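# Move the ceramic mug into the sink

## Task

Get the mug into the sink without letting it drop more than a few centimetres or bump anything hard, since either breaks it and fails the job. The utility cart is not fixed and can roll. When finished, release the mug and move the robot away from it. The robot must not tip over or be left leaning, or the job fails.

## Robot and tools

ROBOT. A Rainbow Robotics RB-Y1: a wheeled base (two drive wheels, two rear casters), two arms with grippers, a head with a camera, and a torso whose lower section (the leg) folds at ankle, knee and hip. The base is 0.66 m long and 0.58 m wide, and its front edge sits 0.10 m in front of the drive-wheel axle. A bent leg can poke out past that edge. The base cannot move sideways. Loose objects may occasionally get nudged by something unseen.

FRAMES. Base frame: origin on the floor halfway between the drive wheels, x forward, y left, z up. The reported chest, left_hand and right_hand values are in this frame. chest is a spine point 0.08 m under the shoulders, x along the way the chest faces. Each hand point lies between its finger pads; fingers extend along the hand's -z and close along its x. Reported hand positions grow less accurate at long reach. Odometry frame is the base frame at scene start; base_odometry only counts wheel rotation, so slipping looks like travel. Heading runs -3.142 to 3.142, positive leftward.

execute_actions. Argument "actions" is a list holding one action or nothing (empty just reports state and images). Optional "cameras": list of head_camera, left_wrist_camera, right_wrist_camera or all; omitted, null or ["all"] gives every camera, [] gives none. The pictures line lists the images in order. An action may contain:
- "base": exactly one of {"translate_m": d}, a straight drive of d metres relative to the current spot (forward positive, -3 to 3), or {"rotate_rad": d}, a turn in place by d radians (counter-clockwise seen from above positive, -3.2 to 3.2). Both are offsets, counted from where the last state report put the base.
- "joints": a single dict, keyed by joint name, of absolute targets (radians, grippers in metres). Unnamed joints may keep pushing toward older targets.
- "speeds": caps for this action only: translate_m 0.05 to 0.4 m/s, rotate_rad 0.1 to 1.509 rad/s (defaults are the maxima). Base moves needing over 8.667 s are refused.
- "min_time_s": 0.1 to 8, minimum duration of each arm and head motion.
No action exceeds 15 s. Unknown keys or out-of-range numbers refuse the whole call.

JOINT RANGES (same for left_ and right_ unless noted). torso_squat_rad 0 to 1.2 (bigger lowers a level chest); torso_shift_rad -0.3 to 0.6 (positive pushes hips forward); torso_pitch_rad -0.2 to 1.4 (positive leans forward); torso_yaw_rad -1.5 to 1.5 (positive left). Combined torso rules: squat+shift <= 1.52; squat-shift+pitch <= 1.57; shift+0.5 pitch-0.4 squat <= 0.7; shift+0.3 pitch-0.5 squat <= 0.39; breaking one leaves joints off_target. shoulder_pitch -2.356 to 2.356 (0 hanging; negative raises forward and inward). left_shoulder_roll_rad 0 to 3.141 (positive raises outward left); right_shoulder_roll_rad -3.141 to 0 (negative raises outward right). shoulder_yaw -2.094 to 2.094, elbow -2.617 to 0.01 (0 straight, negative bends forward), forearm_roll -3.141 to 3.141, wrist_pitch -1.57 to 1.919 (negative tips hand forward), hand_roll -2.705 to 2.705; for both arms positive yaw swings a bent forearm left and positive rolls are counter-clockwise from above on a hanging arm. gripper_m 0 to 0.1 (gap between pads). head_pan_rad -0.523 to 0.523 (positive left, relative to chest), head_tilt_rad -0.35 to 1.57 (positive down). Done tolerance is 0.02 rad, 0.004 m for grippers. Speed limits: arm joints 1 rad/s (wrist-side joints 1.5), head 1.5, squat and pitch 0.3, shift 0.15, torso yaw 0.6, grippers 0.1 m/s.

GRASPING. Command an opening at least 0.005 m narrower than the mug; the gripper then shows off_target, which is expected. Each arm is rated 3 kg; weight far ahead of the drive wheels can tip the robot.

OTHER TOOLS. wait(seconds 0 to 10) just lets time pass and returns state and images. zoom_image(camera, region [x0, y0, x1, y1] in pixels, top-left origin, at most 504 by 504) enlarges part of that camera's most recent full image. finished_scene(scene) ends the scene after the last command has been held; irreversible, and it reports success. Replying without a tool call ends everything.

RESULT LINES. base_status and joint_status: done (for the base, wheels turned the commanded amount even if slipping); off_target (resting short, maybe still pushing); limit_stop_at_<name> (built-in limit); contact_stop (arm or torso pressed against something hard); time_out; stopped_with_arm (torso halted because an arm contact-stopped); limit_stop_at_own_body (guard halted motion before hitting the robot's own body; arm unnamed); not_followed with "joint command not followed" and a cause: line (arm targets withheld by the self- or arm-arm collision check; follow its advice). A contact_stop, time_out or stopped_with_arm halts its whole group (torso joints; left arm; right arm) and drops targets. on_its_own lists uncommanded parts; "held at" is a target, not a position. If a call reports a stop, later calls in that reply are skipped. MOTOR HOT warns at 65 °C; OVER-TEMPERATURE FAULT brakes the arm (limit_stop_at_motor_heat), then resend targets. A torque fault freezes the robot 10 s.

CAUTIONS. After a stop, first back off in a separate action: arms, then torso. If both hands share one object and the torso contact-stops immediately with nothing in the way, resend every arm joint at its reported value, then the torso command. The base keeps driving into furniture and only the torso and arms have contact stops; a leg hitting furniture can shove the robot backward unreported. Never let the arms strike or squeeze each other, fingers included. Keep the mug low and slow, avoid slamming, and remember the cart rolls. The robot holds its last command while you think.

Each tool is called after "Request:" by a JSON object that holds its "api" and its "payload", one argument or row to a line.

## Session

Request:
{"api": "execute_actions", "payload": {
  "actions": []
}}

Scene clock: 0.00 s.
base_odometry: x=+0.000 y=+0.000 heading=+0.000 (m, m, rad; odometry frame)
base_status: not commanded
joint_positions: torso_squat_rad=+0.350 torso_shift_rad=+0.001 torso_pitch_rad=+0.001 torso_yaw_rad=-0.001 left_shoulder_pitch_rad=-0.018 left_shoulder_roll_rad=+0.001 left_shoulder_yaw_rad=+0.058 left_elbow_rad=-0.269 left_forearm_roll_rad=+0.032 left_wrist_pitch_rad=+0.032 left_hand_roll_rad=+0.011 left_gripper_m=+0.100 right_shoulder_pitch_rad=+0.043 right_shoulder_roll_rad=+0.002 right_shoulder_yaw_rad=+0.047 right_elbow_rad=-0.162 right_forearm_roll_rad=-0.009 right_wrist_pitch_rad=-0.051 right_hand_roll_rad=+0.020 right_gripper_m=+0.101 head_pan_rad=+0.001 head_tilt_rad=+0.400
joint_status: not commanded
chest: x=-0.2271 y=-0.0004 z=+1.2476 quat_wxyz=(+1.000, +0.000, +0.001, +0.000) (m; base frame)
left_hand: x=-0.0917 y=+0.2260 z=+0.5745 quat_wxyz=(+0.991, +0.000, -0.126, +0.047) (m; base frame)
right_hand: x=-0.1685 y=-0.2156 z=+0.5655 quat_wxyz=(+0.996, +0.003, -0.085, +0.021) (m; base frame)
pictures: head_camera, left_wrist_camera, right_wrist_camera
Images, in order (width x height): head_camera 896x504, left_wrist_camera 644x364, right_wrist_camera 644x364.

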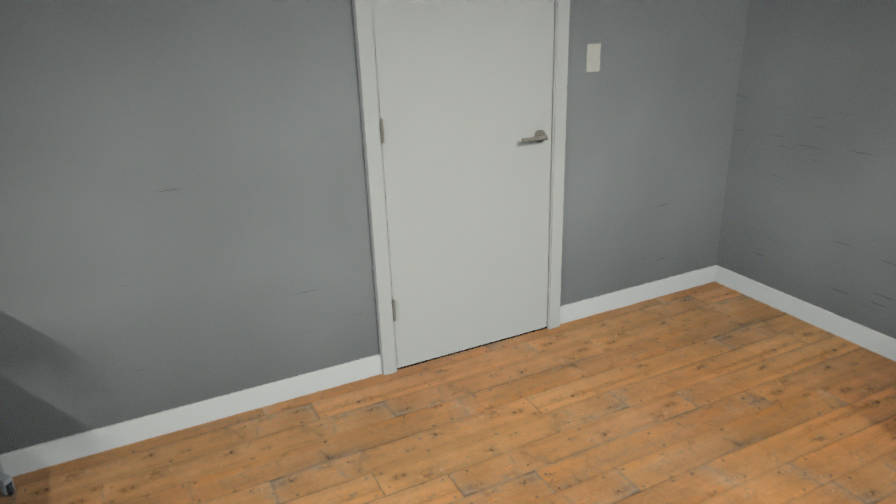

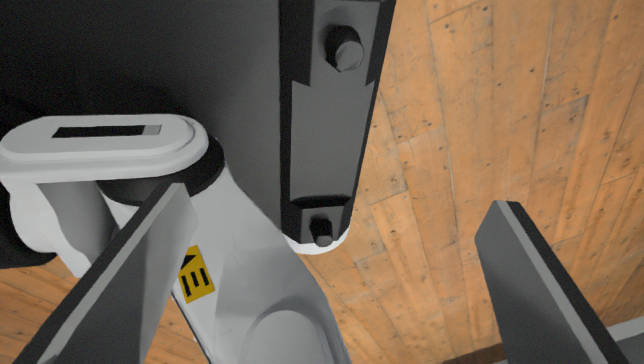

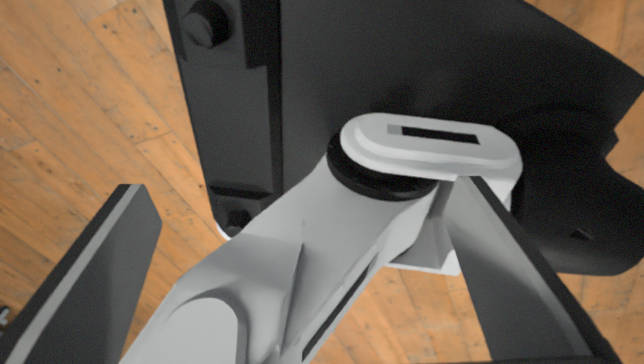

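Request:
{"api": "execute_actions", "payload": {
  "actions": [
    {"joints":{"head_pan_rad":0.52,"torso_yaw_rad":0.7,"head_tilt_rad":0.5}}
  ],
  "cameras": ["head_camera"]
}}

Scene clock: 5.50 s.
base_odometry: x=+0.000 y=+0.000 heading=+0.000 (m, m, rad; odometry frame)
base_status: not commanded
joint_positions: torso_squat_rad=+0.350 torso_shift_rad=+0.001 torso_pitch_rad=+0.001 torso_yaw_rad=+0.700 left_shoulder_pitch_rad=-0.018 left_shoulder_roll_rad=+0.001 left_shoulder_yaw_rad=+0.058 left_elbow_rad=-0.269 left_forearm_roll_rad=+0.032 left_wrist_pitch_rad=+0.032 left_hand_roll_rad=+0.011 left_gripper_m=+0.100 right_shoulder_pitch_rad=+0.043 right_shoulder_roll_rad=+0.002 right_shoulder_yaw_rad=+0.047 right_elbow_rad=-0.162 right_forearm_roll_rad=-0.009 right_wrist_pitch_rad=-0.051 right_hand_roll_rad=+0.020 right_gripper_m=+0.101 head_pan_rad=+0.520 head_tilt_rad=+0.500
joint_status: all done
chest: x=-0.2271 y=-0.0004 z=+1.2476 quat_wxyz=(+0.939, +0.000, +0.001, +0.343) (m; base frame)
left_hand: x=-0.2698 y=+0.2605 z=+0.5748 quat_wxyz=(+0.915, +0.044, -0.118, +0.384) (m; base frame)
right_hand: x=-0.0438 y=-0.1266 z=+0.5653 quat_wxyz=(+0.928, +0.032, -0.079, +0.362) (m; base frame)
pictures: head_camera
Images, in order (width x height): head_camera 896x504.

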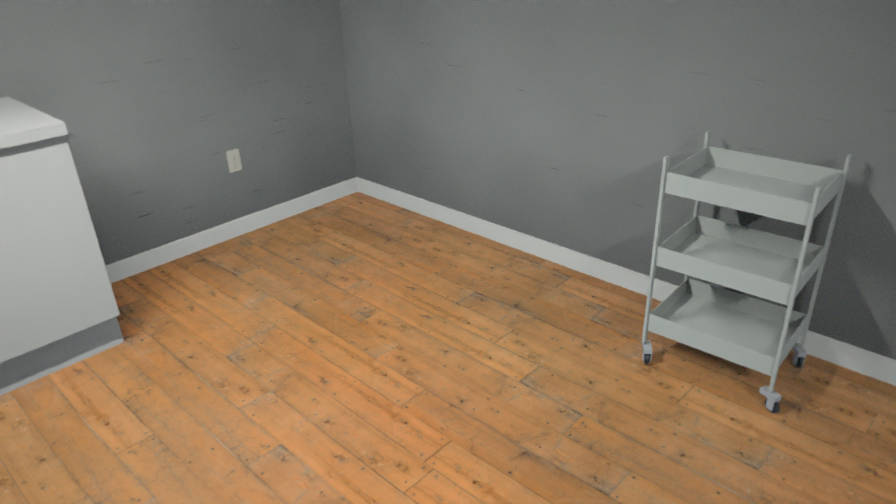

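Request:
{"api": "zoom_image", "payload": {
  "camera": "head_camera",
  "region": [620, 110, 880, 420]
}}

Request:
{"api": "execute_actions", "payload": {
  "actions": [
    {"joints":{"torso_yaw_rad":1.45}}
  ],
  "cameras": ["head_camera"]
}}

Region (620, 110, 880, 420) of head_camera's 896x504 image, scaled by 1.626, with more detail than that image has; it fills the left 423 columns of this view, and the rest is white.

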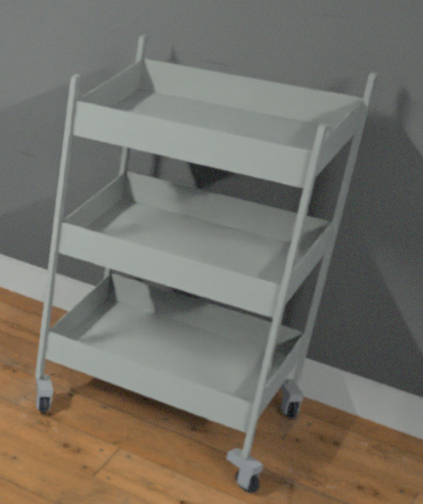

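Scene clock: 9.87 s.
base_odometry: x=+0.000 y=+0.000 heading=+0.000 (m, m, rad; odometry frame)
base_status: not commanded
joint_positions: torso_squat_rad=+0.350 torso_shift_rad=+0.001 torso_pitch_rad=+0.001 torso_yaw_rad=+0.776 left_shoulder_pitch_rad=-0.018 left_shoulder_roll_rad=+0.001 left_shoulder_yaw_rad=+0.058 left_elbow_rad=-0.269 left_forearm_roll_rad=+0.032 left_wrist_pitch_rad=+0.032 left_hand_roll_rad=+0.011 left_gripper_m=+0.100 right_shoulder_pitch_rad=+0.043 right_shoulder_roll_rad=+0.002 right_shoulder_yaw_rad=+0.047 right_elbow_rad=-0.162 right_forearm_roll_rad=-0.009 right_wrist_pitch_rad=-0.051 right_hand_roll_rad=+0.020 right_gripper_m=+0.101 head_pan_rad=+0.520 head_tilt_rad=+0.500
joint_status: torso_yaw_rad limit_stop_at_own_body (moved +0.076 of +0.750)
on_its_own: torso_yaw_rad is held at +0.776, not at your +1.450, since a limit_stop_at_own_body
chest: x=-0.2271 y=-0.0004 z=+1.2476 quat_wxyz=(+0.926, +0.000, +0.001, +0.378) (m; base frame)
left_hand: x=-0.2898 y=+0.2563 z=+0.5747 quat_wxyz=(+0.899, +0.048, -0.117, +0.419) (m; base frame)
right_hand: x=-0.0345 y=-0.1120 z=+0.5653 quat_wxyz=(+0.914, +0.035, -0.078, +0.397) (m; base frame)
pictures: head_camera
Images, in order (width x height): head_camera 896x504.

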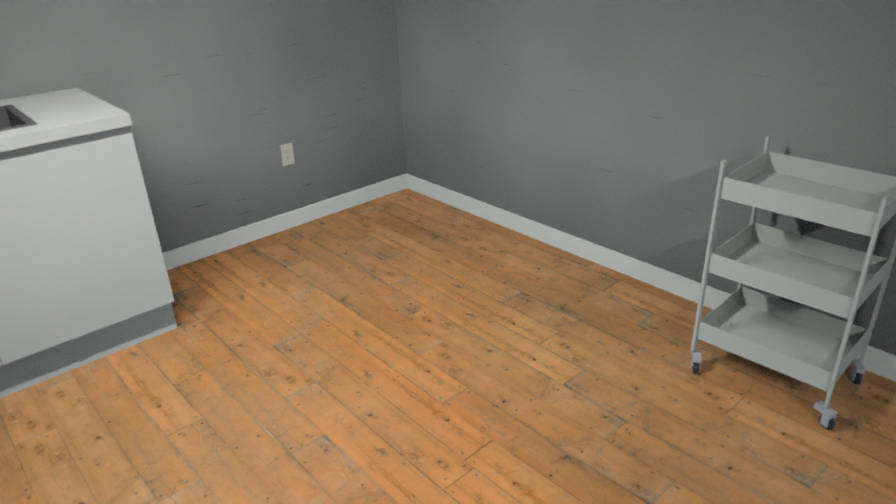

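Request:
{"api": "execute_actions", "payload": {
  "actions": [
    {"base":{"rotate_rad":1.5},"joints":{"torso_yaw_rad":0.3}}
  ],
  "cameras": ["head_camera"]
}}

Scene clock: 16.07 s.
base_odometry: x=+0.000 y=+0.000 heading=+1.500 (m, m, rad; odometry frame)
base_status: done
joint_positions: torso_squat_rad=+0.350 torso_shift_rad=+0.001 torso_pitch_rad=+0.001 torso_yaw_rad=+0.300 left_shoulder_pitch_rad=-0.018 left_shoulder_roll_rad=+0.001 left_shoulder_yaw_rad=+0.058 left_elbow_rad=-0.269 left_forearm_roll_rad=+0.032 left_wrist_pitch_rad=+0.032 left_hand_roll_rad=+0.011 left_gripper_m=+0.100 right_shoulder_pitch_rad=+0.043 right_shoulder_roll_rad=+0.002 right_shoulder_yaw_rad=+0.047 right_elbow_rad=-0.162 right_forearm_roll_rad=-0.009 right_wrist_pitch_rad=-0.051 right_hand_roll_rad=+0.020 right_gripper_m=+0.101 head_pan_rad=+0.520 head_tilt_rad=+0.500
joint_status: all done
chest: x=-0.2271 y=-0.0004 z=+1.2476 quat_wxyz=(+0.989, +0.000, +0.001, +0.149) (m; base frame)
left_hand: x=-0.1649 y=+0.2562 z=+0.5746 quat_wxyz=(+0.973, +0.019, -0.125, +0.194) (m; base frame)
right_hand: x=-0.1076 y=-0.1884 z=+0.5654 quat_wxyz=(+0.982, +0.016, -0.084, +0.170) (m; base frame)
pictures: head_camera
Images, in order (width x height): head_camera 896x504.

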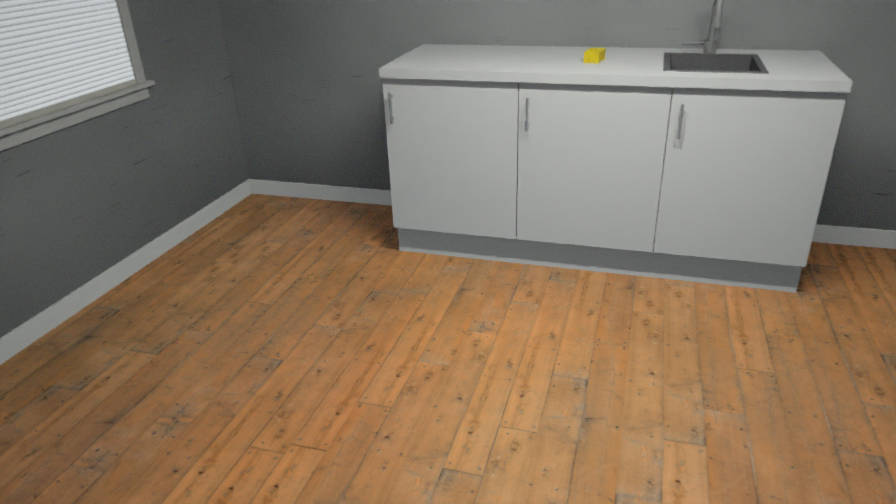

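No mug yet; keep turning.

Request:
{"api": "execute_actions", "payload": {
  "actions": [
    {"base":{"rotate_rad":1.3}}
  ],
  "cameras": ["head_camera"]
}}

Scene clock: 22.37 s.
base_odometry: x=+0.000 y=+0.000 heading=+2.799 (m, m, rad; odometry frame)
base_status: done
joint_positions: torso_squat_rad=+0.350 torso_shift_rad=+0.001 torso_pitch_rad=+0.001 torso_yaw_rad=+0.300 left_shoulder_pitch_rad=-0.018 left_shoulder_roll_rad=+0.001 left_shoulder_yaw_rad=+0.058 left_elbow_rad=-0.269 left_forearm_roll_rad=+0.032 left_wrist_pitch_rad=+0.032 left_hand_roll_rad=+0.011 left_gripper_m=+0.100 right_shoulder_pitch_rad=+0.043 right_shoulder_roll_rad=+0.002 right_shoulder_yaw_rad=+0.047 right_elbow_rad=-0.162 right_forearm_roll_rad=-0.009 right_wrist_pitch_rad=-0.051 right_hand_roll_rad=+0.020 right_gripper_m=+0.101 head_pan_rad=+0.520 head_tilt_rad=+0.500
joint_status: not commanded
chest: x=-0.2271 y=-0.0004 z=+1.2476 quat_wxyz=(+0.989, +0.000, +0.001, +0.149) (m; base frame)
left_hand: x=-0.1649 y=+0.2562 z=+0.5746 quat_wxyz=(+0.973, +0.019, -0.125, +0.195) (m; base frame)
right_hand: x=-0.1076 y=-0.1884 z=+0.5654 quat_wxyz=(+0.982, +0.016, -0.084, +0.170) (m; base frame)
pictures: head_camera
Images, in order (width x height): head_camera 896x504.

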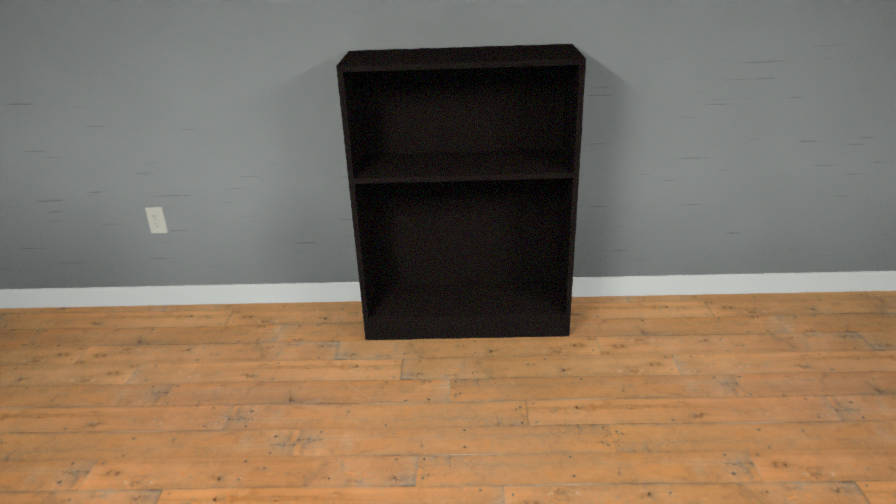

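Request:
{"api": "execute_actions", "payload": {
  "actions": [
    {"base":{"rotate_rad":0.9},"joints":{"torso_yaw_rad":0.7}}
  ],
  "cameras": ["head_camera"]
}}

Scene clock: 27.67 s.
base_odometry: x=+0.000 y=+0.000 heading=-2.585 (m, m, rad; odometry frame)
base_status: done
joint_positions: torso_squat_rad=+0.350 torso_shift_rad=+0.001 torso_pitch_rad=+0.001 torso_yaw_rad=+0.700 left_shoulder_pitch_rad=-0.018 left_shoulder_roll_rad=+0.001 left_shoulder_yaw_rad=+0.058 left_elbow_rad=-0.269 left_forearm_roll_rad=+0.032 left_wrist_pitch_rad=+0.032 left_hand_roll_rad=+0.011 left_gripper_m=+0.100 right_shoulder_pitch_rad=+0.043 right_shoulder_roll_rad=+0.002 right_shoulder_yaw_rad=+0.047 right_elbow_rad=-0.162 right_forearm_roll_rad=-0.009 right_wrist_pitch_rad=-0.051 right_hand_roll_rad=+0.020 right_gripper_m=+0.101 head_pan_rad=+0.520 head_tilt_rad=+0.500
joint_status: all done
chest: x=-0.2271 y=-0.0004 z=+1.2476 quat_wxyz=(+0.939, +0.000, +0.001, +0.343) (m; base frame)
left_hand: x=-0.2698 y=+0.2605 z=+0.5748 quat_wxyz=(+0.915, +0.044, -0.118, +0.384) (m; base frame)
right_hand: x=-0.0439 y=-0.1267 z=+0.5653 quat_wxyz=(+0.928, +0.032, -0.079, +0.362) (m; base frame)
pictures: head_camera
Images, in order (width x height): head_camera 896x504.

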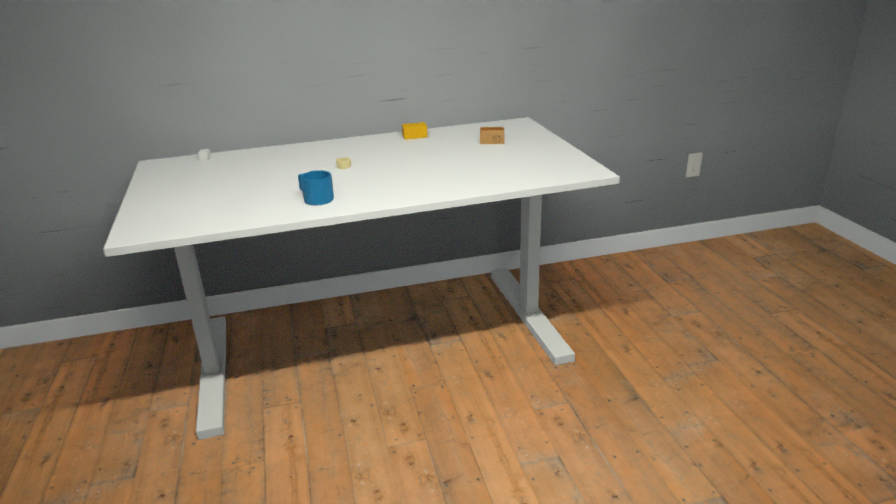

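Request:
{"api": "zoom_image", "payload": {
  "camera": "head_camera",
  "region": [270, 140, 390, 230]
}}

Region (270, 140, 390, 230) of head_camera's 896x504 image, scaled by 4.200, with more detail than that image has; it fills the top 378 rows of this view, and the rest is white.

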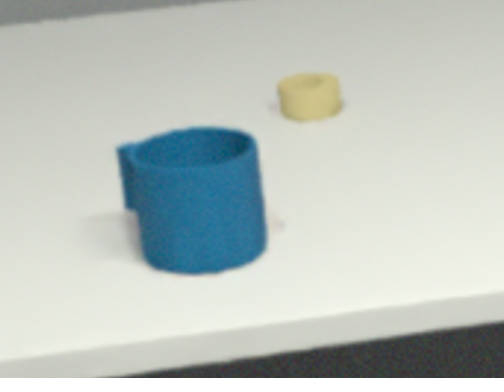

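Request:
{"api": "execute_actions", "payload": {
  "actions": [
    {"base":{"rotate_rad":1.66},"joints":{"torso_yaw_rad":0,"head_pan_rad":0,"head_tilt_rad":0.25,"torso_squat_rad":0.1,"torso_pitch_rad":0.3,"left_shoulder_pitch_rad":-0.3,"left_shoulder_roll_rad":0.02,"left_elbow_rad":-0.1}}
  ],
  "cameras": ["head_camera"]
}}

Request:
{"api": "execute_actions", "payload": {
  "actions": [
    {"base":{"translate_m":1.05},"joints":{"head_tilt_rad":0.5,"right_shoulder_pitch_rad":-0.834,"right_shoulder_roll_rad":-0.109,"right_shoulder_yaw_rad":-0.256,"right_elbow_rad":-1.213,"right_forearm_roll_rad":0,"right_wrist_pitch_rad":1.717,"right_hand_roll_rad":0,"right_gripper_m":0.06},"min_time_s":2.5}
  ]
}}

Scene clock: 106.17 s.
base_odometry: x=+0.000 y=+0.000 heading=-0.925 (m, m, rad; odometry frame)
base_status: done
joint_positions: torso_squat_rad=+0.100 torso_shift_rad=+0.001 torso_pitch_rad=+0.300 torso_yaw_rad=+0.000 left_shoulder_pitch_rad=-0.300 left_shoulder_roll_rad=+0.020 left_shoulder_yaw_rad=+0.058 left_elbow_rad=-0.100 left_forearm_roll_rad=+0.032 left_wrist_pitch_rad=+0.032 left_hand_roll_rad=+0.011 left_gripper_m=+0.100 right_shoulder_pitch_rad=+0.043 right_shoulder_roll_rad=+0.002 right_shoulder_yaw_rad=+0.047 right_elbow_rad=-0.162 right_forearm_roll_rad=-0.009 right_wrist_pitch_rad=-0.051 right_hand_roll_rad=+0.020 right_gripper_m=+0.101 head_pan_rad=+0.000 head_tilt_rad=+0.250
joint_status: all done
chest: x=-0.1361 y=-0.0004 z=+1.2726 quat_wxyz=(+0.989, +0.000, +0.149, +0.000) (m; base frame)
left_hand: x=-0.0836 y=+0.2218 z=+0.5847 quat_wxyz=(+1.000, +0.001, -0.026, +0.000) (m; base frame)
right_hand: x=-0.2807 y=-0.2156 z=+0.6035 quat_wxyz=(+0.998, +0.006, +0.064, +0.021) (m; base frame)
pictures: head_camera
Images, in order (width x height): head_camera 896x504.

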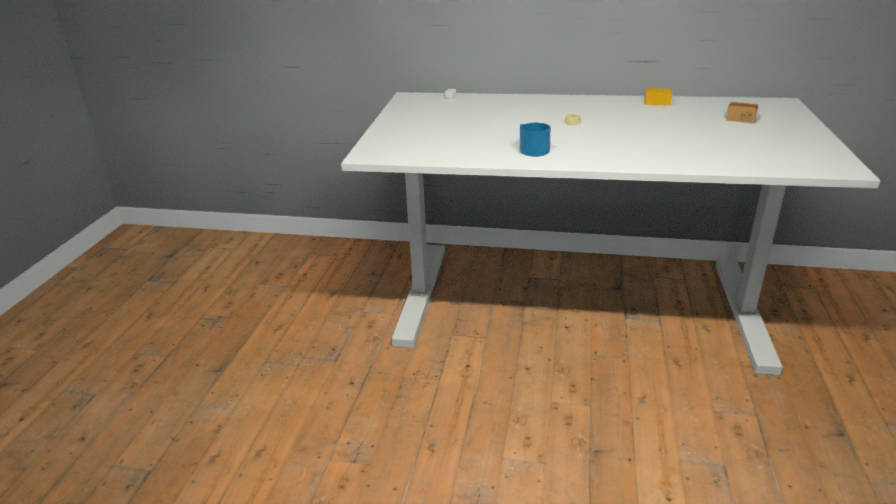

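Scene clock: 110.37 s.
base_odometry: x=+0.632 y=-0.838 heading=-0.925 (m, m, rad; odometry frame)
base_status: done
joint_positions: torso_squat_rad=+0.100 torso_shift_rad=+0.001 torso_pitch_rad=+0.300 torso_yaw_rad=+0.000 left_shoulder_pitch_rad=-0.300 left_shoulder_roll_rad=+0.020 left_shoulder_yaw_rad=+0.058 left_elbow_rad=-0.100 left_forearm_roll_rad=+0.032 left_wrist_pitch_rad=+0.032 left_hand_roll_rad=+0.011 left_gripper_m=+0.100 right_shoulder_pitch_rad=-0.834 right_shoulder_roll_rad=-0.109 right_shoulder_yaw_rad=-0.256 right_elbow_rad=-1.213 right_forearm_roll_rad=+0.000 right_wrist_pitch_rad=+1.717 right_hand_roll_rad=+0.000 right_gripper_m=+0.060 head_pan_rad=+0.000 head_tilt_rad=+0.500
joint_status: all done
chest: x=-0.1360 y=-0.0004 z=+1.2726 quat_wxyz=(+0.989, +0.000, +0.149, +0.000) (m; base frame)
left_hand: x=-0.0837 y=+0.2218 z=+0.5847 quat_wxyz=(+1.000, +0.001, -0.026, +0.000) (m; base frame)
right_hand: x=+0.3053 y=-0.2200 z=+0.8978 quat_wxyz=(+1.000, +0.000, +0.001, +0.000) (m; base frame)
pictures: head_camera, left_wrist_camera, right_wrist_camera
Images, in order (width x height): head_camera 896x504, left_wrist_camera 644x364, right_wrist_camera 644x364.

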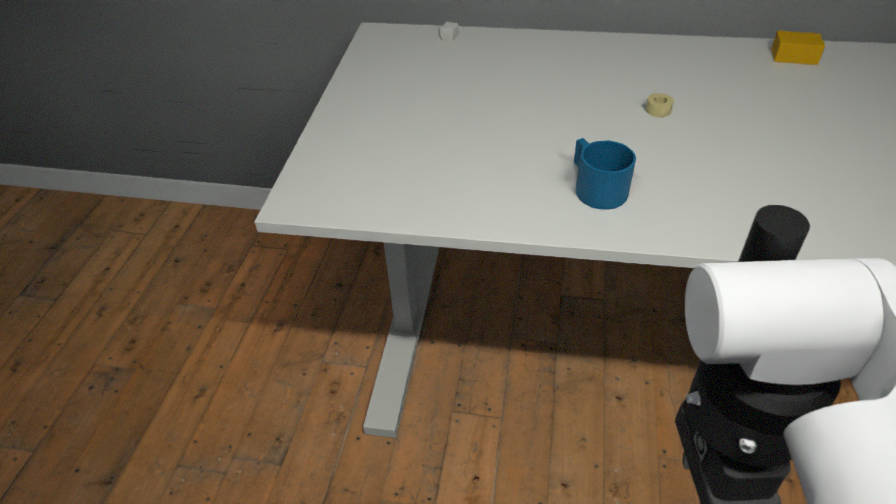

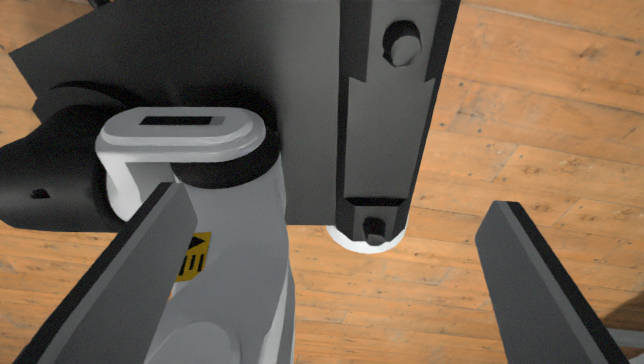

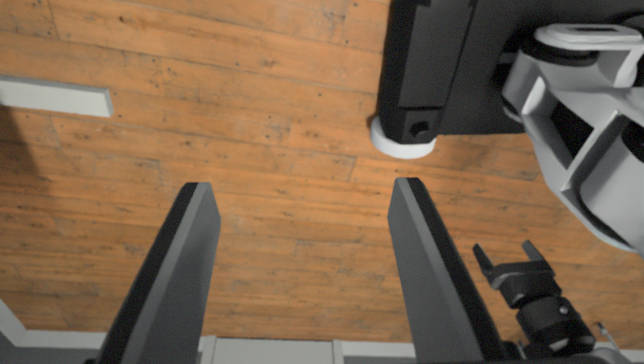

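Request:
{"api": "execute_actions", "payload": {
  "actions": [
    {"base":{"rotate_rad":-0.045},"joints":{"head_tilt_rad":0.7}}
  ],
  "cameras": []
}}

Request:
{"api": "execute_actions", "payload": {
  "actions": [
    {"base":{"translate_m":0.38}}
  ],
  "cameras": ["head_camera","right_wrist_camera"]
}}

Scene clock: 127.57 s.
base_odometry: x=+0.632 y=-0.839 heading=-0.968 (m, m, rad; odometry frame)
base_status: done
joint_positions: torso_squat_rad=+0.100 torso_shift_rad=+0.001 torso_pitch_rad=+0.300 torso_yaw_rad=+0.000 left_shoulder_pitch_rad=-0.300 left_shoulder_roll_rad=+0.020 left_shoulder_yaw_rad=+0.058 left_elbow_rad=-0.100 left_forearm_roll_rad=+0.032 left_wrist_pitch_rad=+0.032 left_hand_roll_rad=+0.011 left_gripper_m=+0.100 right_shoulder_pitch_rad=-0.834 right_shoulder_roll_rad=-0.109 right_shoulder_yaw_rad=-0.256 right_elbow_rad=-1.213 right_forearm_roll_rad=+0.000 right_wrist_pitch_rad=+1.717 right_hand_roll_rad=+0.000 right_gripper_m=+0.060 head_pan_rad=+0.000 head_tilt_rad=+0.700
joint_status: all done
chest: x=-0.1360 y=-0.0004 z=+1.2726 quat_wxyz=(+0.989, +0.000, +0.149, +0.000) (m; base frame)
left_hand: x=-0.0837 y=+0.2218 z=+0.5846 quat_wxyz=(+1.000, +0.001, -0.026, +0.000) (m; base frame)
right_hand: x=+0.3053 y=-0.2201 z=+0.8978 quat_wxyz=(+1.000, +0.000, +0.001, +0.000) (m; base frame)
pictures: none
No camera images: the call's "cameras" was empty. Leave "cameras" out to get every camera's image.

Scene clock: 130.07 s.
base_odometry: x=+0.848 y=-1.152 heading=-0.968 (m, m, rad; odometry frame)
base_status: done
joint_positions: torso_squat_rad=+0.100 torso_shift_rad=+0.001 torso_pitch_rad=+0.300 torso_yaw_rad=+0.000 left_shoulder_pitch_rad=-0.300 left_shoulder_roll_rad=+0.020 left_shoulder_yaw_rad=+0.058 left_elbow_rad=-0.100 left_forearm_roll_rad=+0.032 left_wrist_pitch_rad=+0.032 left_hand_roll_rad=+0.011 left_gripper_m=+0.100 right_shoulder_pitch_rad=-0.834 right_shoulder_roll_rad=-0.109 right_shoulder_yaw_rad=-0.256 right_elbow_rad=-1.213 right_forearm_roll_rad=+0.000 right_wrist_pitch_rad=+1.717 right_hand_roll_rad=+0.000 right_gripper_m=+0.060 head_pan_rad=+0.000 head_tilt_rad=+0.700
joint_status: not commanded
chest: x=-0.1359 y=-0.0004 z=+1.2726 quat_wxyz=(+0.989, +0.000, +0.150, +0.000) (m; base frame)
left_hand: x=-0.0837 y=+0.2218 z=+0.5846 quat_wxyz=(+1.000, +0.001, -0.026, +0.000) (m; base frame)
right_hand: x=+0.3053 y=-0.2201 z=+0.8978 quat_wxyz=(+1.000, +0.000, +0.001, +0.000) (m; base frame)
pictures: head_camera, right_wrist_camera
Images, in order (width x height): head_camera 896x504, right_wrist_camera 644x364.

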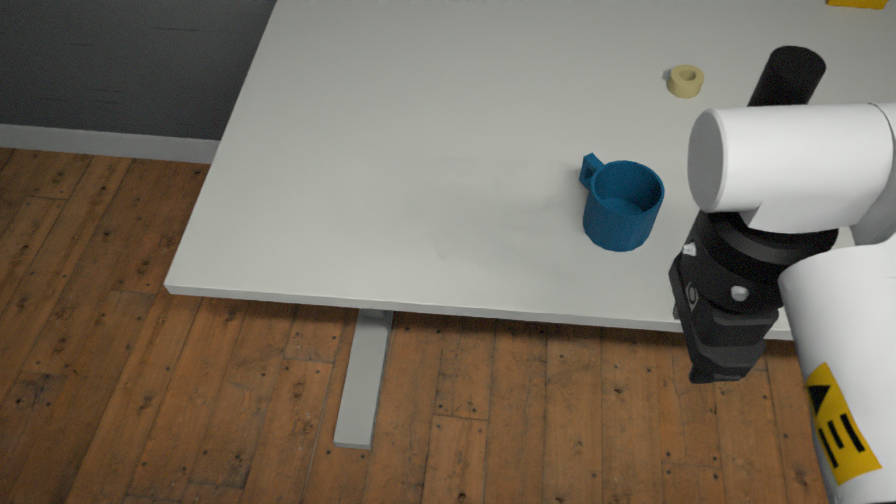

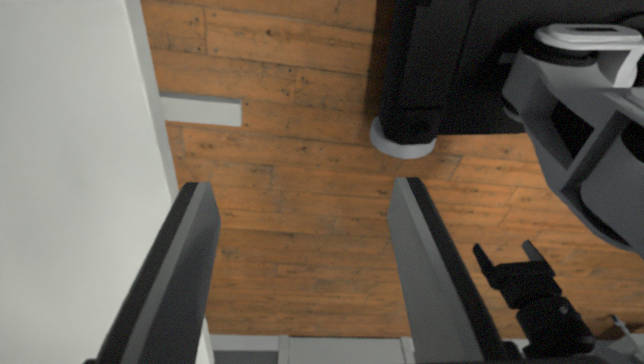

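Request:
{"api": "execute_actions", "payload": {
  "actions": [
    {"base":{"translate_m":0.13}}
  ],
  "cameras": ["head_camera","right_wrist_camera"]
}}

Scene clock: 142.53 s.
base_odometry: x=+0.921 y=-1.259 heading=-0.969 (m, m, rad; odometry frame)
base_status: done
joint_positions: torso_squat_rad=+0.100 torso_shift_rad=+0.001 torso_pitch_rad=+0.300 torso_yaw_rad=+0.000 left_shoulder_pitch_rad=-0.300 left_shoulder_roll_rad=+0.020 left_shoulder_yaw_rad=+0.058 left_elbow_rad=-0.100 left_forearm_roll_rad=+0.032 left_wrist_pitch_rad=+0.032 left_hand_roll_rad=+0.011 left_gripper_m=+0.100 right_shoulder_pitch_rad=-0.834 right_shoulder_roll_rad=-0.109 right_shoulder_yaw_rad=-0.256 right_elbow_rad=-1.213 right_forearm_roll_rad=+0.000 right_wrist_pitch_rad=+1.717 right_hand_roll_rad=+0.000 right_gripper_m=+0.060 head_pan_rad=+0.000 head_tilt_rad=+0.700
joint_status: not commanded
chest: x=-0.1359 y=-0.0004 z=+1.2726 quat_wxyz=(+0.989, +0.000, +0.150, +0.000) (m; base frame)
left_hand: x=-0.0837 y=+0.2218 z=+0.5846 quat_wxyz=(+1.000, +0.001, -0.026, +0.000) (m; base frame)
right_hand: x=+0.3053 y=-0.2201 z=+0.8978 quat_wxyz=(+1.000, +0.000, +0.001, +0.000) (m; base frame)
pictures: head_camera, right_wrist_camera
Images, in order (width x height): head_camera 896x504, right_wrist_camera 644x364.

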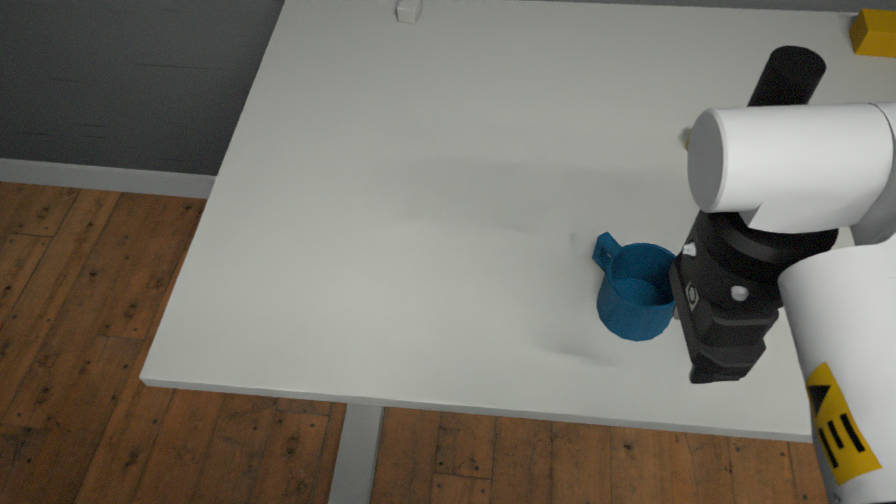

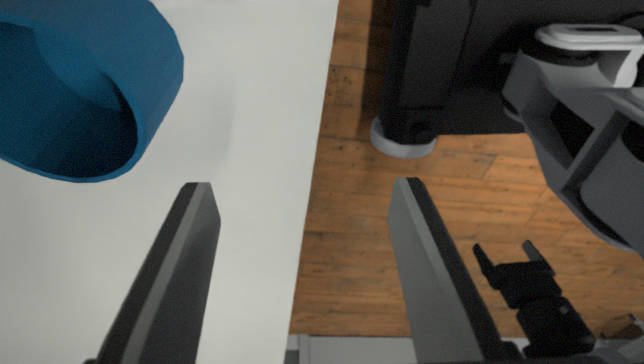

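Request:
{"api": "execute_actions", "payload": {
  "actions": [
    {"base":{"translate_m":0.075},"joints":{"right_gripper_m":0.07,"head_tilt_rad":0.85}}
  ],
  "cameras": ["head_camera","right_wrist_camera"]
}}

Scene clock: 152.73 s.
base_odometry: x=+0.964 y=-1.321 heading=-0.969 (m, m, rad; odometry frame)
base_status: done
joint_positions: torso_squat_rad=+0.100 torso_shift_rad=+0.001 torso_pitch_rad=+0.300 torso_yaw_rad=+0.000 left_shoulder_pitch_rad=-0.300 left_shoulder_roll_rad=+0.020 left_shoulder_yaw_rad=+0.058 left_elbow_rad=-0.100 left_forearm_roll_rad=+0.032 left_wrist_pitch_rad=+0.032 left_hand_roll_rad=+0.011 left_gripper_m=+0.100 right_shoulder_pitch_rad=-0.834 right_shoulder_roll_rad=-0.109 right_shoulder_yaw_rad=-0.256 right_elbow_rad=-1.213 right_forearm_roll_rad=+0.000 right_wrist_pitch_rad=+1.717 right_hand_roll_rad=+0.000 right_gripper_m=+0.070 head_pan_rad=+0.000 head_tilt_rad=+0.850
joint_status: all done
chest: x=-0.1358 y=-0.0004 z=+1.2726 quat_wxyz=(+0.989, +0.000, +0.150, +0.000) (m; base frame)
left_hand: x=-0.0837 y=+0.2218 z=+0.5846 quat_wxyz=(+1.000, +0.001, -0.025, +0.000) (m; base frame)
right_hand: x=+0.3054 y=-0.2201 z=+0.8977 quat_wxyz=(+1.000, +0.000, +0.001, +0.000) (m; base frame)
pictures: head_camera, right_wrist_camera
Images, in order (width x height): head_camera 896x504, right_wrist_camera 644x364.

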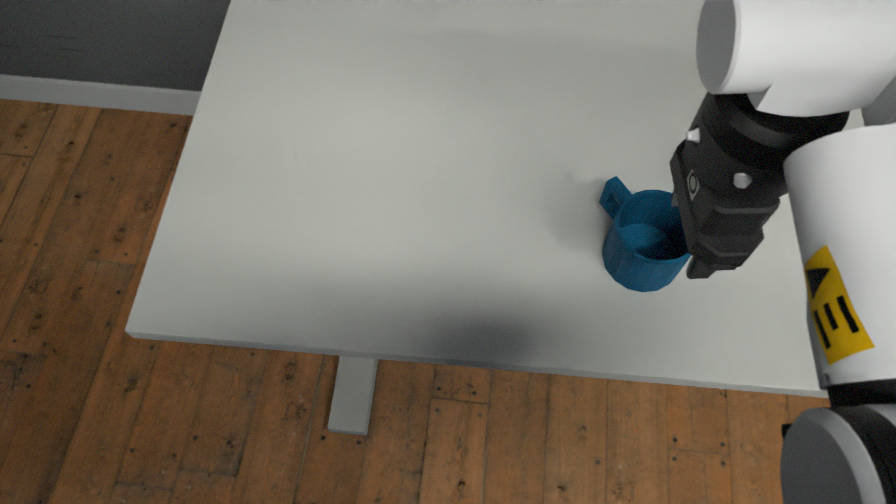

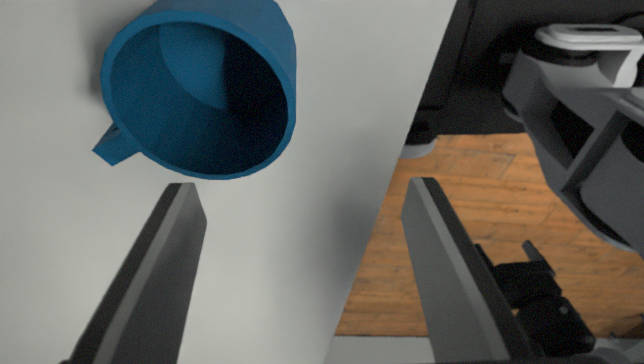

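Request:
{"api": "execute_actions", "payload": {
  "actions": [
    {"joints":{"torso_squat_rad":0.36}}
  ],
  "cameras": ["head_camera","right_wrist_camera"]
}}

Scene clock: 157.50 s.
base_odometry: x=+0.964 y=-1.321 heading=-0.969 (m, m, rad; odometry frame)
base_status: not commanded
joint_positions: torso_squat_rad=+0.360 torso_shift_rad=+0.001 torso_pitch_rad=+0.300 torso_yaw_rad=+0.000 left_shoulder_pitch_rad=-0.300 left_shoulder_roll_rad=+0.020 left_shoulder_yaw_rad=+0.058 left_elbow_rad=-0.100 left_forearm_roll_rad=+0.032 left_wrist_pitch_rad=+0.032 left_hand_roll_rad=+0.011 left_gripper_m=+0.100 right_shoulder_pitch_rad=-0.834 right_shoulder_roll_rad=-0.109 right_shoulder_yaw_rad=-0.256 right_elbow_rad=-1.213 right_forearm_roll_rad=+0.000 right_wrist_pitch_rad=+1.717 right_hand_roll_rad=+0.000 right_gripper_m=+0.070 head_pan_rad=+0.000 head_tilt_rad=+0.850
joint_status: all done
chest: x=-0.1361 y=-0.0004 z=+1.2312 quat_wxyz=(+0.989, +0.000, +0.149, +0.000) (m; base frame)
left_hand: x=-0.0837 y=+0.2218 z=+0.5433 quat_wxyz=(+1.000, +0.001, -0.026, +0.000) (m; base frame)
right_hand: x=+0.3053 y=-0.2200 z=+0.8566 quat_wxyz=(+1.000, +0.000, +0.001, +0.000) (m; base frame)
pictures: head_camera, right_wrist_camera
Images, in order (width x height): head_camera 896x504, right_wrist_camera 644x364.

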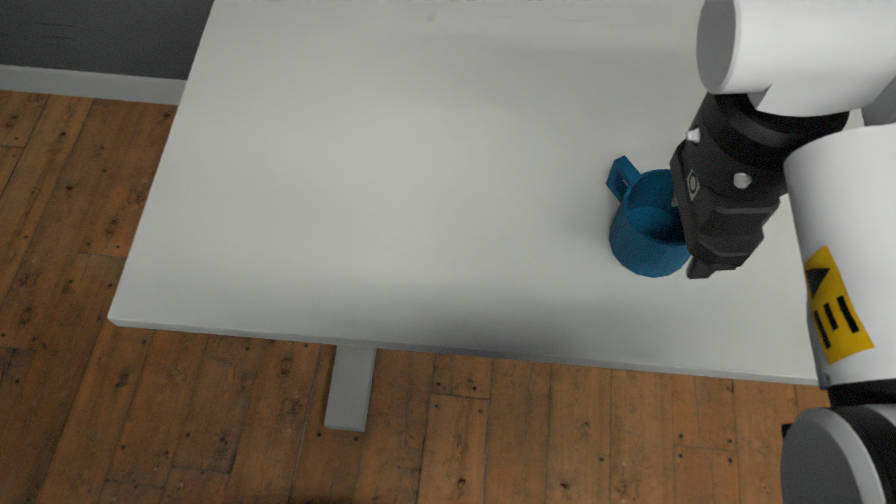

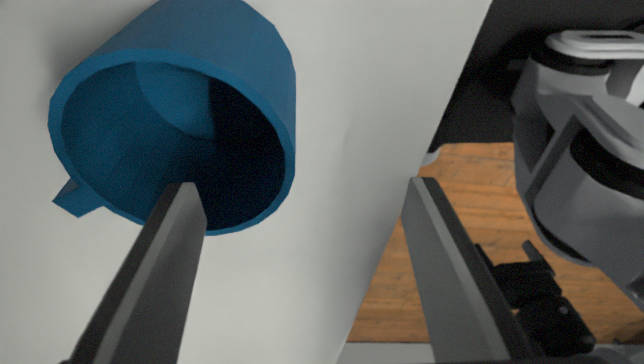

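Request:
{"api": "execute_actions", "payload": {
  "actions": [
    {"joints":{"torso_squat_rad":0.545}}
  ],
  "cameras": ["head_camera","right_wrist_camera"]
}}

Scene clock: 166.27 s.
base_odometry: x=+0.964 y=-1.321 heading=-0.969 (m, m, rad; odometry frame)
base_status: not commanded
joint_positions: torso_squat_rad=+0.545 torso_shift_rad=+0.001 torso_pitch_rad=+0.300 torso_yaw_rad=+0.000 left_shoulder_pitch_rad=-0.300 left_shoulder_roll_rad=+0.020 left_shoulder_yaw_rad=+0.058 left_elbow_rad=-0.100 left_forearm_roll_rad=+0.032 left_wrist_pitch_rad=+0.032 left_hand_roll_rad=+0.011 left_gripper_m=+0.100 right_shoulder_pitch_rad=-0.834 right_shoulder_roll_rad=-0.109 right_shoulder_yaw_rad=-0.256 right_elbow_rad=-1.213 right_forearm_roll_rad=+0.000 right_wrist_pitch_rad=+1.717 right_hand_roll_rad=+0.000 right_gripper_m=+0.070 head_pan_rad=+0.000 head_tilt_rad=+0.850
joint_status: all done
chest: x=-0.1361 y=-0.0004 z=+1.1747 quat_wxyz=(+0.989, +0.000, +0.149, +0.000) (m; base frame)
left_hand: x=-0.0837 y=+0.2219 z=+0.4868 quat_wxyz=(+1.000, +0.001, -0.026, +0.000) (m; base frame)
right_hand: x=+0.3053 y=-0.2200 z=+0.8000 quat_wxyz=(+1.000, +0.000, +0.001, +0.000) (m; base frame)
pictures: head_camera, right_wrist_camera
Images, in order (width x height): head_camera 896x504, right_wrist_camera 644x364.

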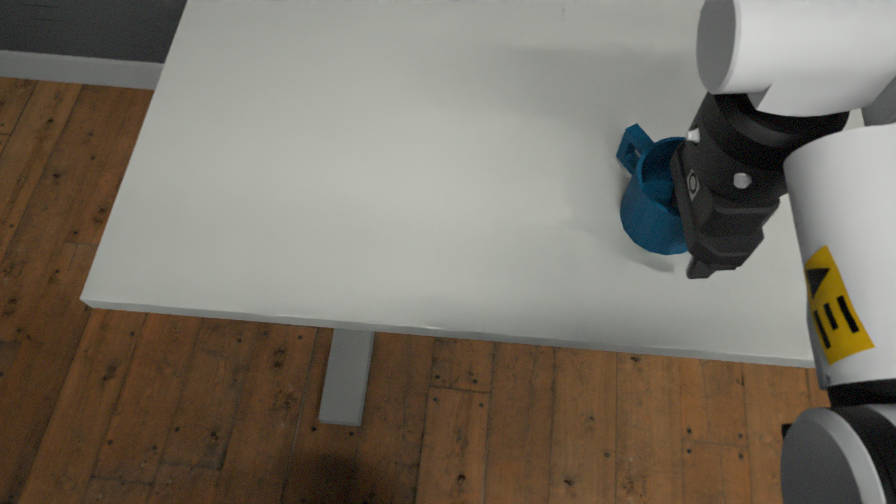

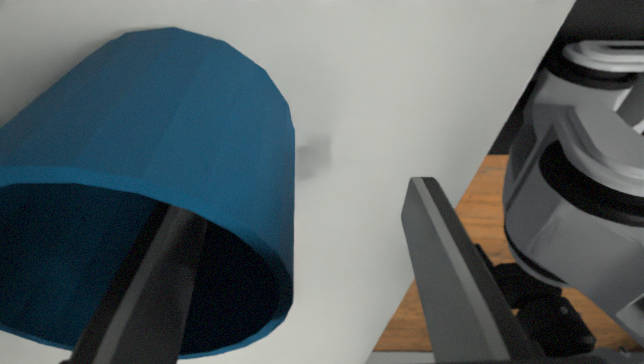

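Request:
{"api": "execute_actions", "payload": {
  "actions": [
    {"joints":{"right_gripper_m":0.0}}
  ],
  "cameras": ["head_camera","right_wrist_camera"]
}}

Scene clock: 169.17 s.
base_odometry: x=+0.964 y=-1.321 heading=-0.969 (m, m, rad; odometry frame)
base_status: not commanded
joint_positions: torso_squat_rad=+0.545 torso_shift_rad=+0.001 torso_pitch_rad=+0.300 torso_yaw_rad=+0.000 left_shoulder_pitch_rad=-0.300 left_shoulder_roll_rad=+0.020 left_shoulder_yaw_rad=+0.058 left_elbow_rad=-0.100 left_forearm_roll_rad=+0.032 left_wrist_pitch_rad=+0.032 left_hand_roll_rad=+0.011 left_gripper_m=+0.100 right_shoulder_pitch_rad=-0.834 right_shoulder_roll_rad=-0.109 right_shoulder_yaw_rad=-0.256 right_elbow_rad=-1.213 right_forearm_roll_rad=+0.000 right_wrist_pitch_rad=+1.717 right_hand_roll_rad=+0.000 right_gripper_m=+0.006 head_pan_rad=+0.000 head_tilt_rad=+0.850
joint_status: right_gripper_m off_target (ended at +0.006, target +0.000)
chest: x=-0.1361 y=-0.0004 z=+1.1747 quat_wxyz=(+0.989, +0.000, +0.149, +0.000) (m; base frame)
left_hand: x=-0.0837 y=+0.2219 z=+0.4868 quat_wxyz=(+1.000, +0.001, -0.026, +0.000) (m; base frame)
right_hand: x=+0.3053 y=-0.2200 z=+0.8000 quat_wxyz=(+1.000, +0.000, +0.001, +0.000) (m; base frame)
pictures: head_camera, right_wrist_camera
Images, in order (width x height): head_camera 896x504, right_wrist_camera 644x364.

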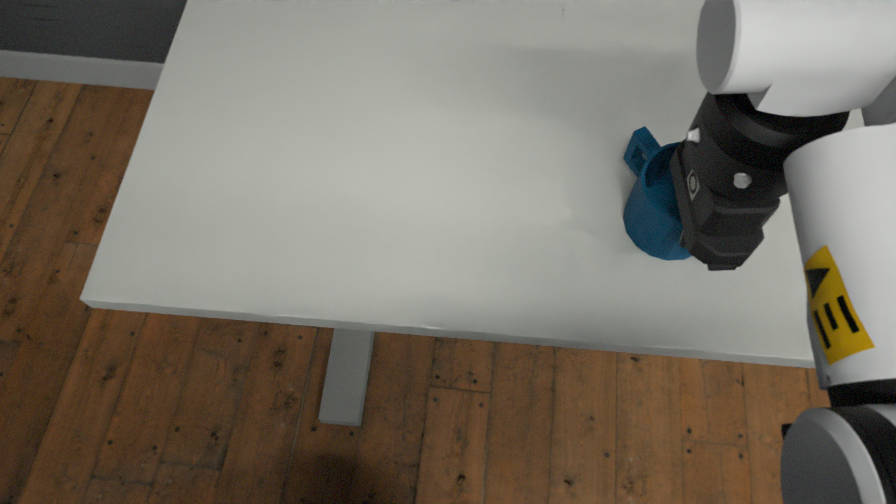

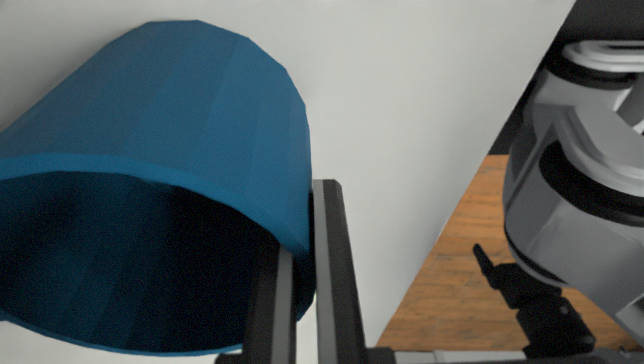

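Request:
{"api": "execute_actions", "payload": {
  "actions": [
    {"joints":{"torso_squat_rad":0.0,"right_gripper_m":0.0}}
  ],
  "cameras": ["head_camera","right_wrist_camera"]
}}

Scene clock: 177.80 s.
base_odometry: x=+0.964 y=-1.321 heading=-0.969 (m, m, rad; odometry frame)
base_status: not commanded
joint_positions: torso_squat_rad=+0.000 torso_shift_rad=+0.001 torso_pitch_rad=+0.300 torso_yaw_rad=+0.000 left_shoulder_pitch_rad=-0.300 left_shoulder_roll_rad=+0.020 left_shoulder_yaw_rad=+0.058 left_elbow_rad=-0.100 left_forearm_roll_rad=+0.032 left_wrist_pitch_rad=+0.032 left_hand_roll_rad=+0.011 left_gripper_m=+0.100 right_shoulder_pitch_rad=-0.834 right_shoulder_roll_rad=-0.109 right_shoulder_yaw_rad=-0.256 right_elbow_rad=-1.213 right_forearm_roll_rad=+0.000 right_wrist_pitch_rad=+1.717 right_hand_roll_rad=+0.000 right_gripper_m=+0.006 head_pan_rad=+0.000 head_tilt_rad=+0.850
joint_status: right_gripper_m off_target (ended at +0.006, target +0.000); the others done
chest: x=-0.1358 y=-0.0004 z=+1.2761 quat_wxyz=(+0.989, +0.000, +0.150, +0.000) (m; base frame)
left_hand: x=-0.0838 y=+0.2218 z=+0.5881 quat_wxyz=(+1.000, +0.001, -0.025, +0.000) (m; base frame)
right_hand: x=+0.3053 y=-0.2201 z=+0.9011 quat_wxyz=(+1.000, +0.000, +0.001, +0.000) (m; base frame)
pictures: head_camera, right_wrist_camera
Images, in order (width x height): head_camera 896x504, right_wrist_camera 644x364.

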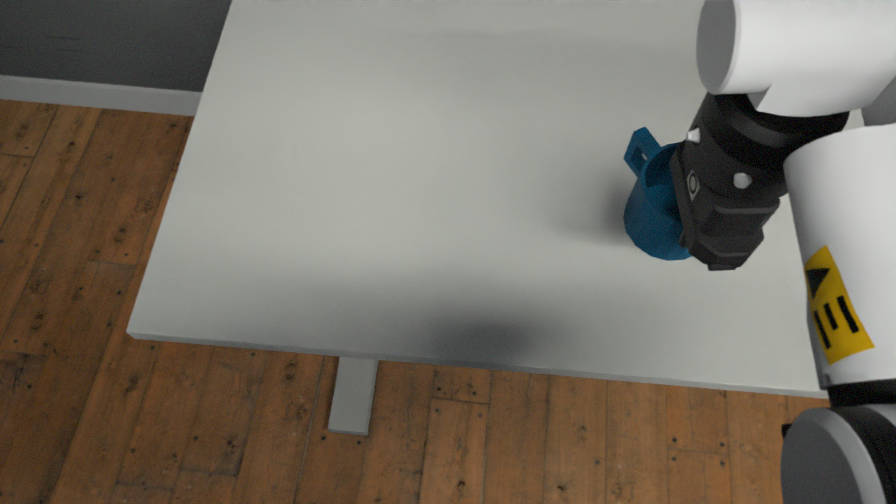

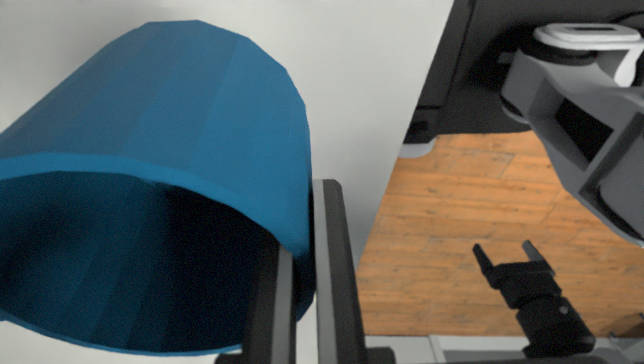

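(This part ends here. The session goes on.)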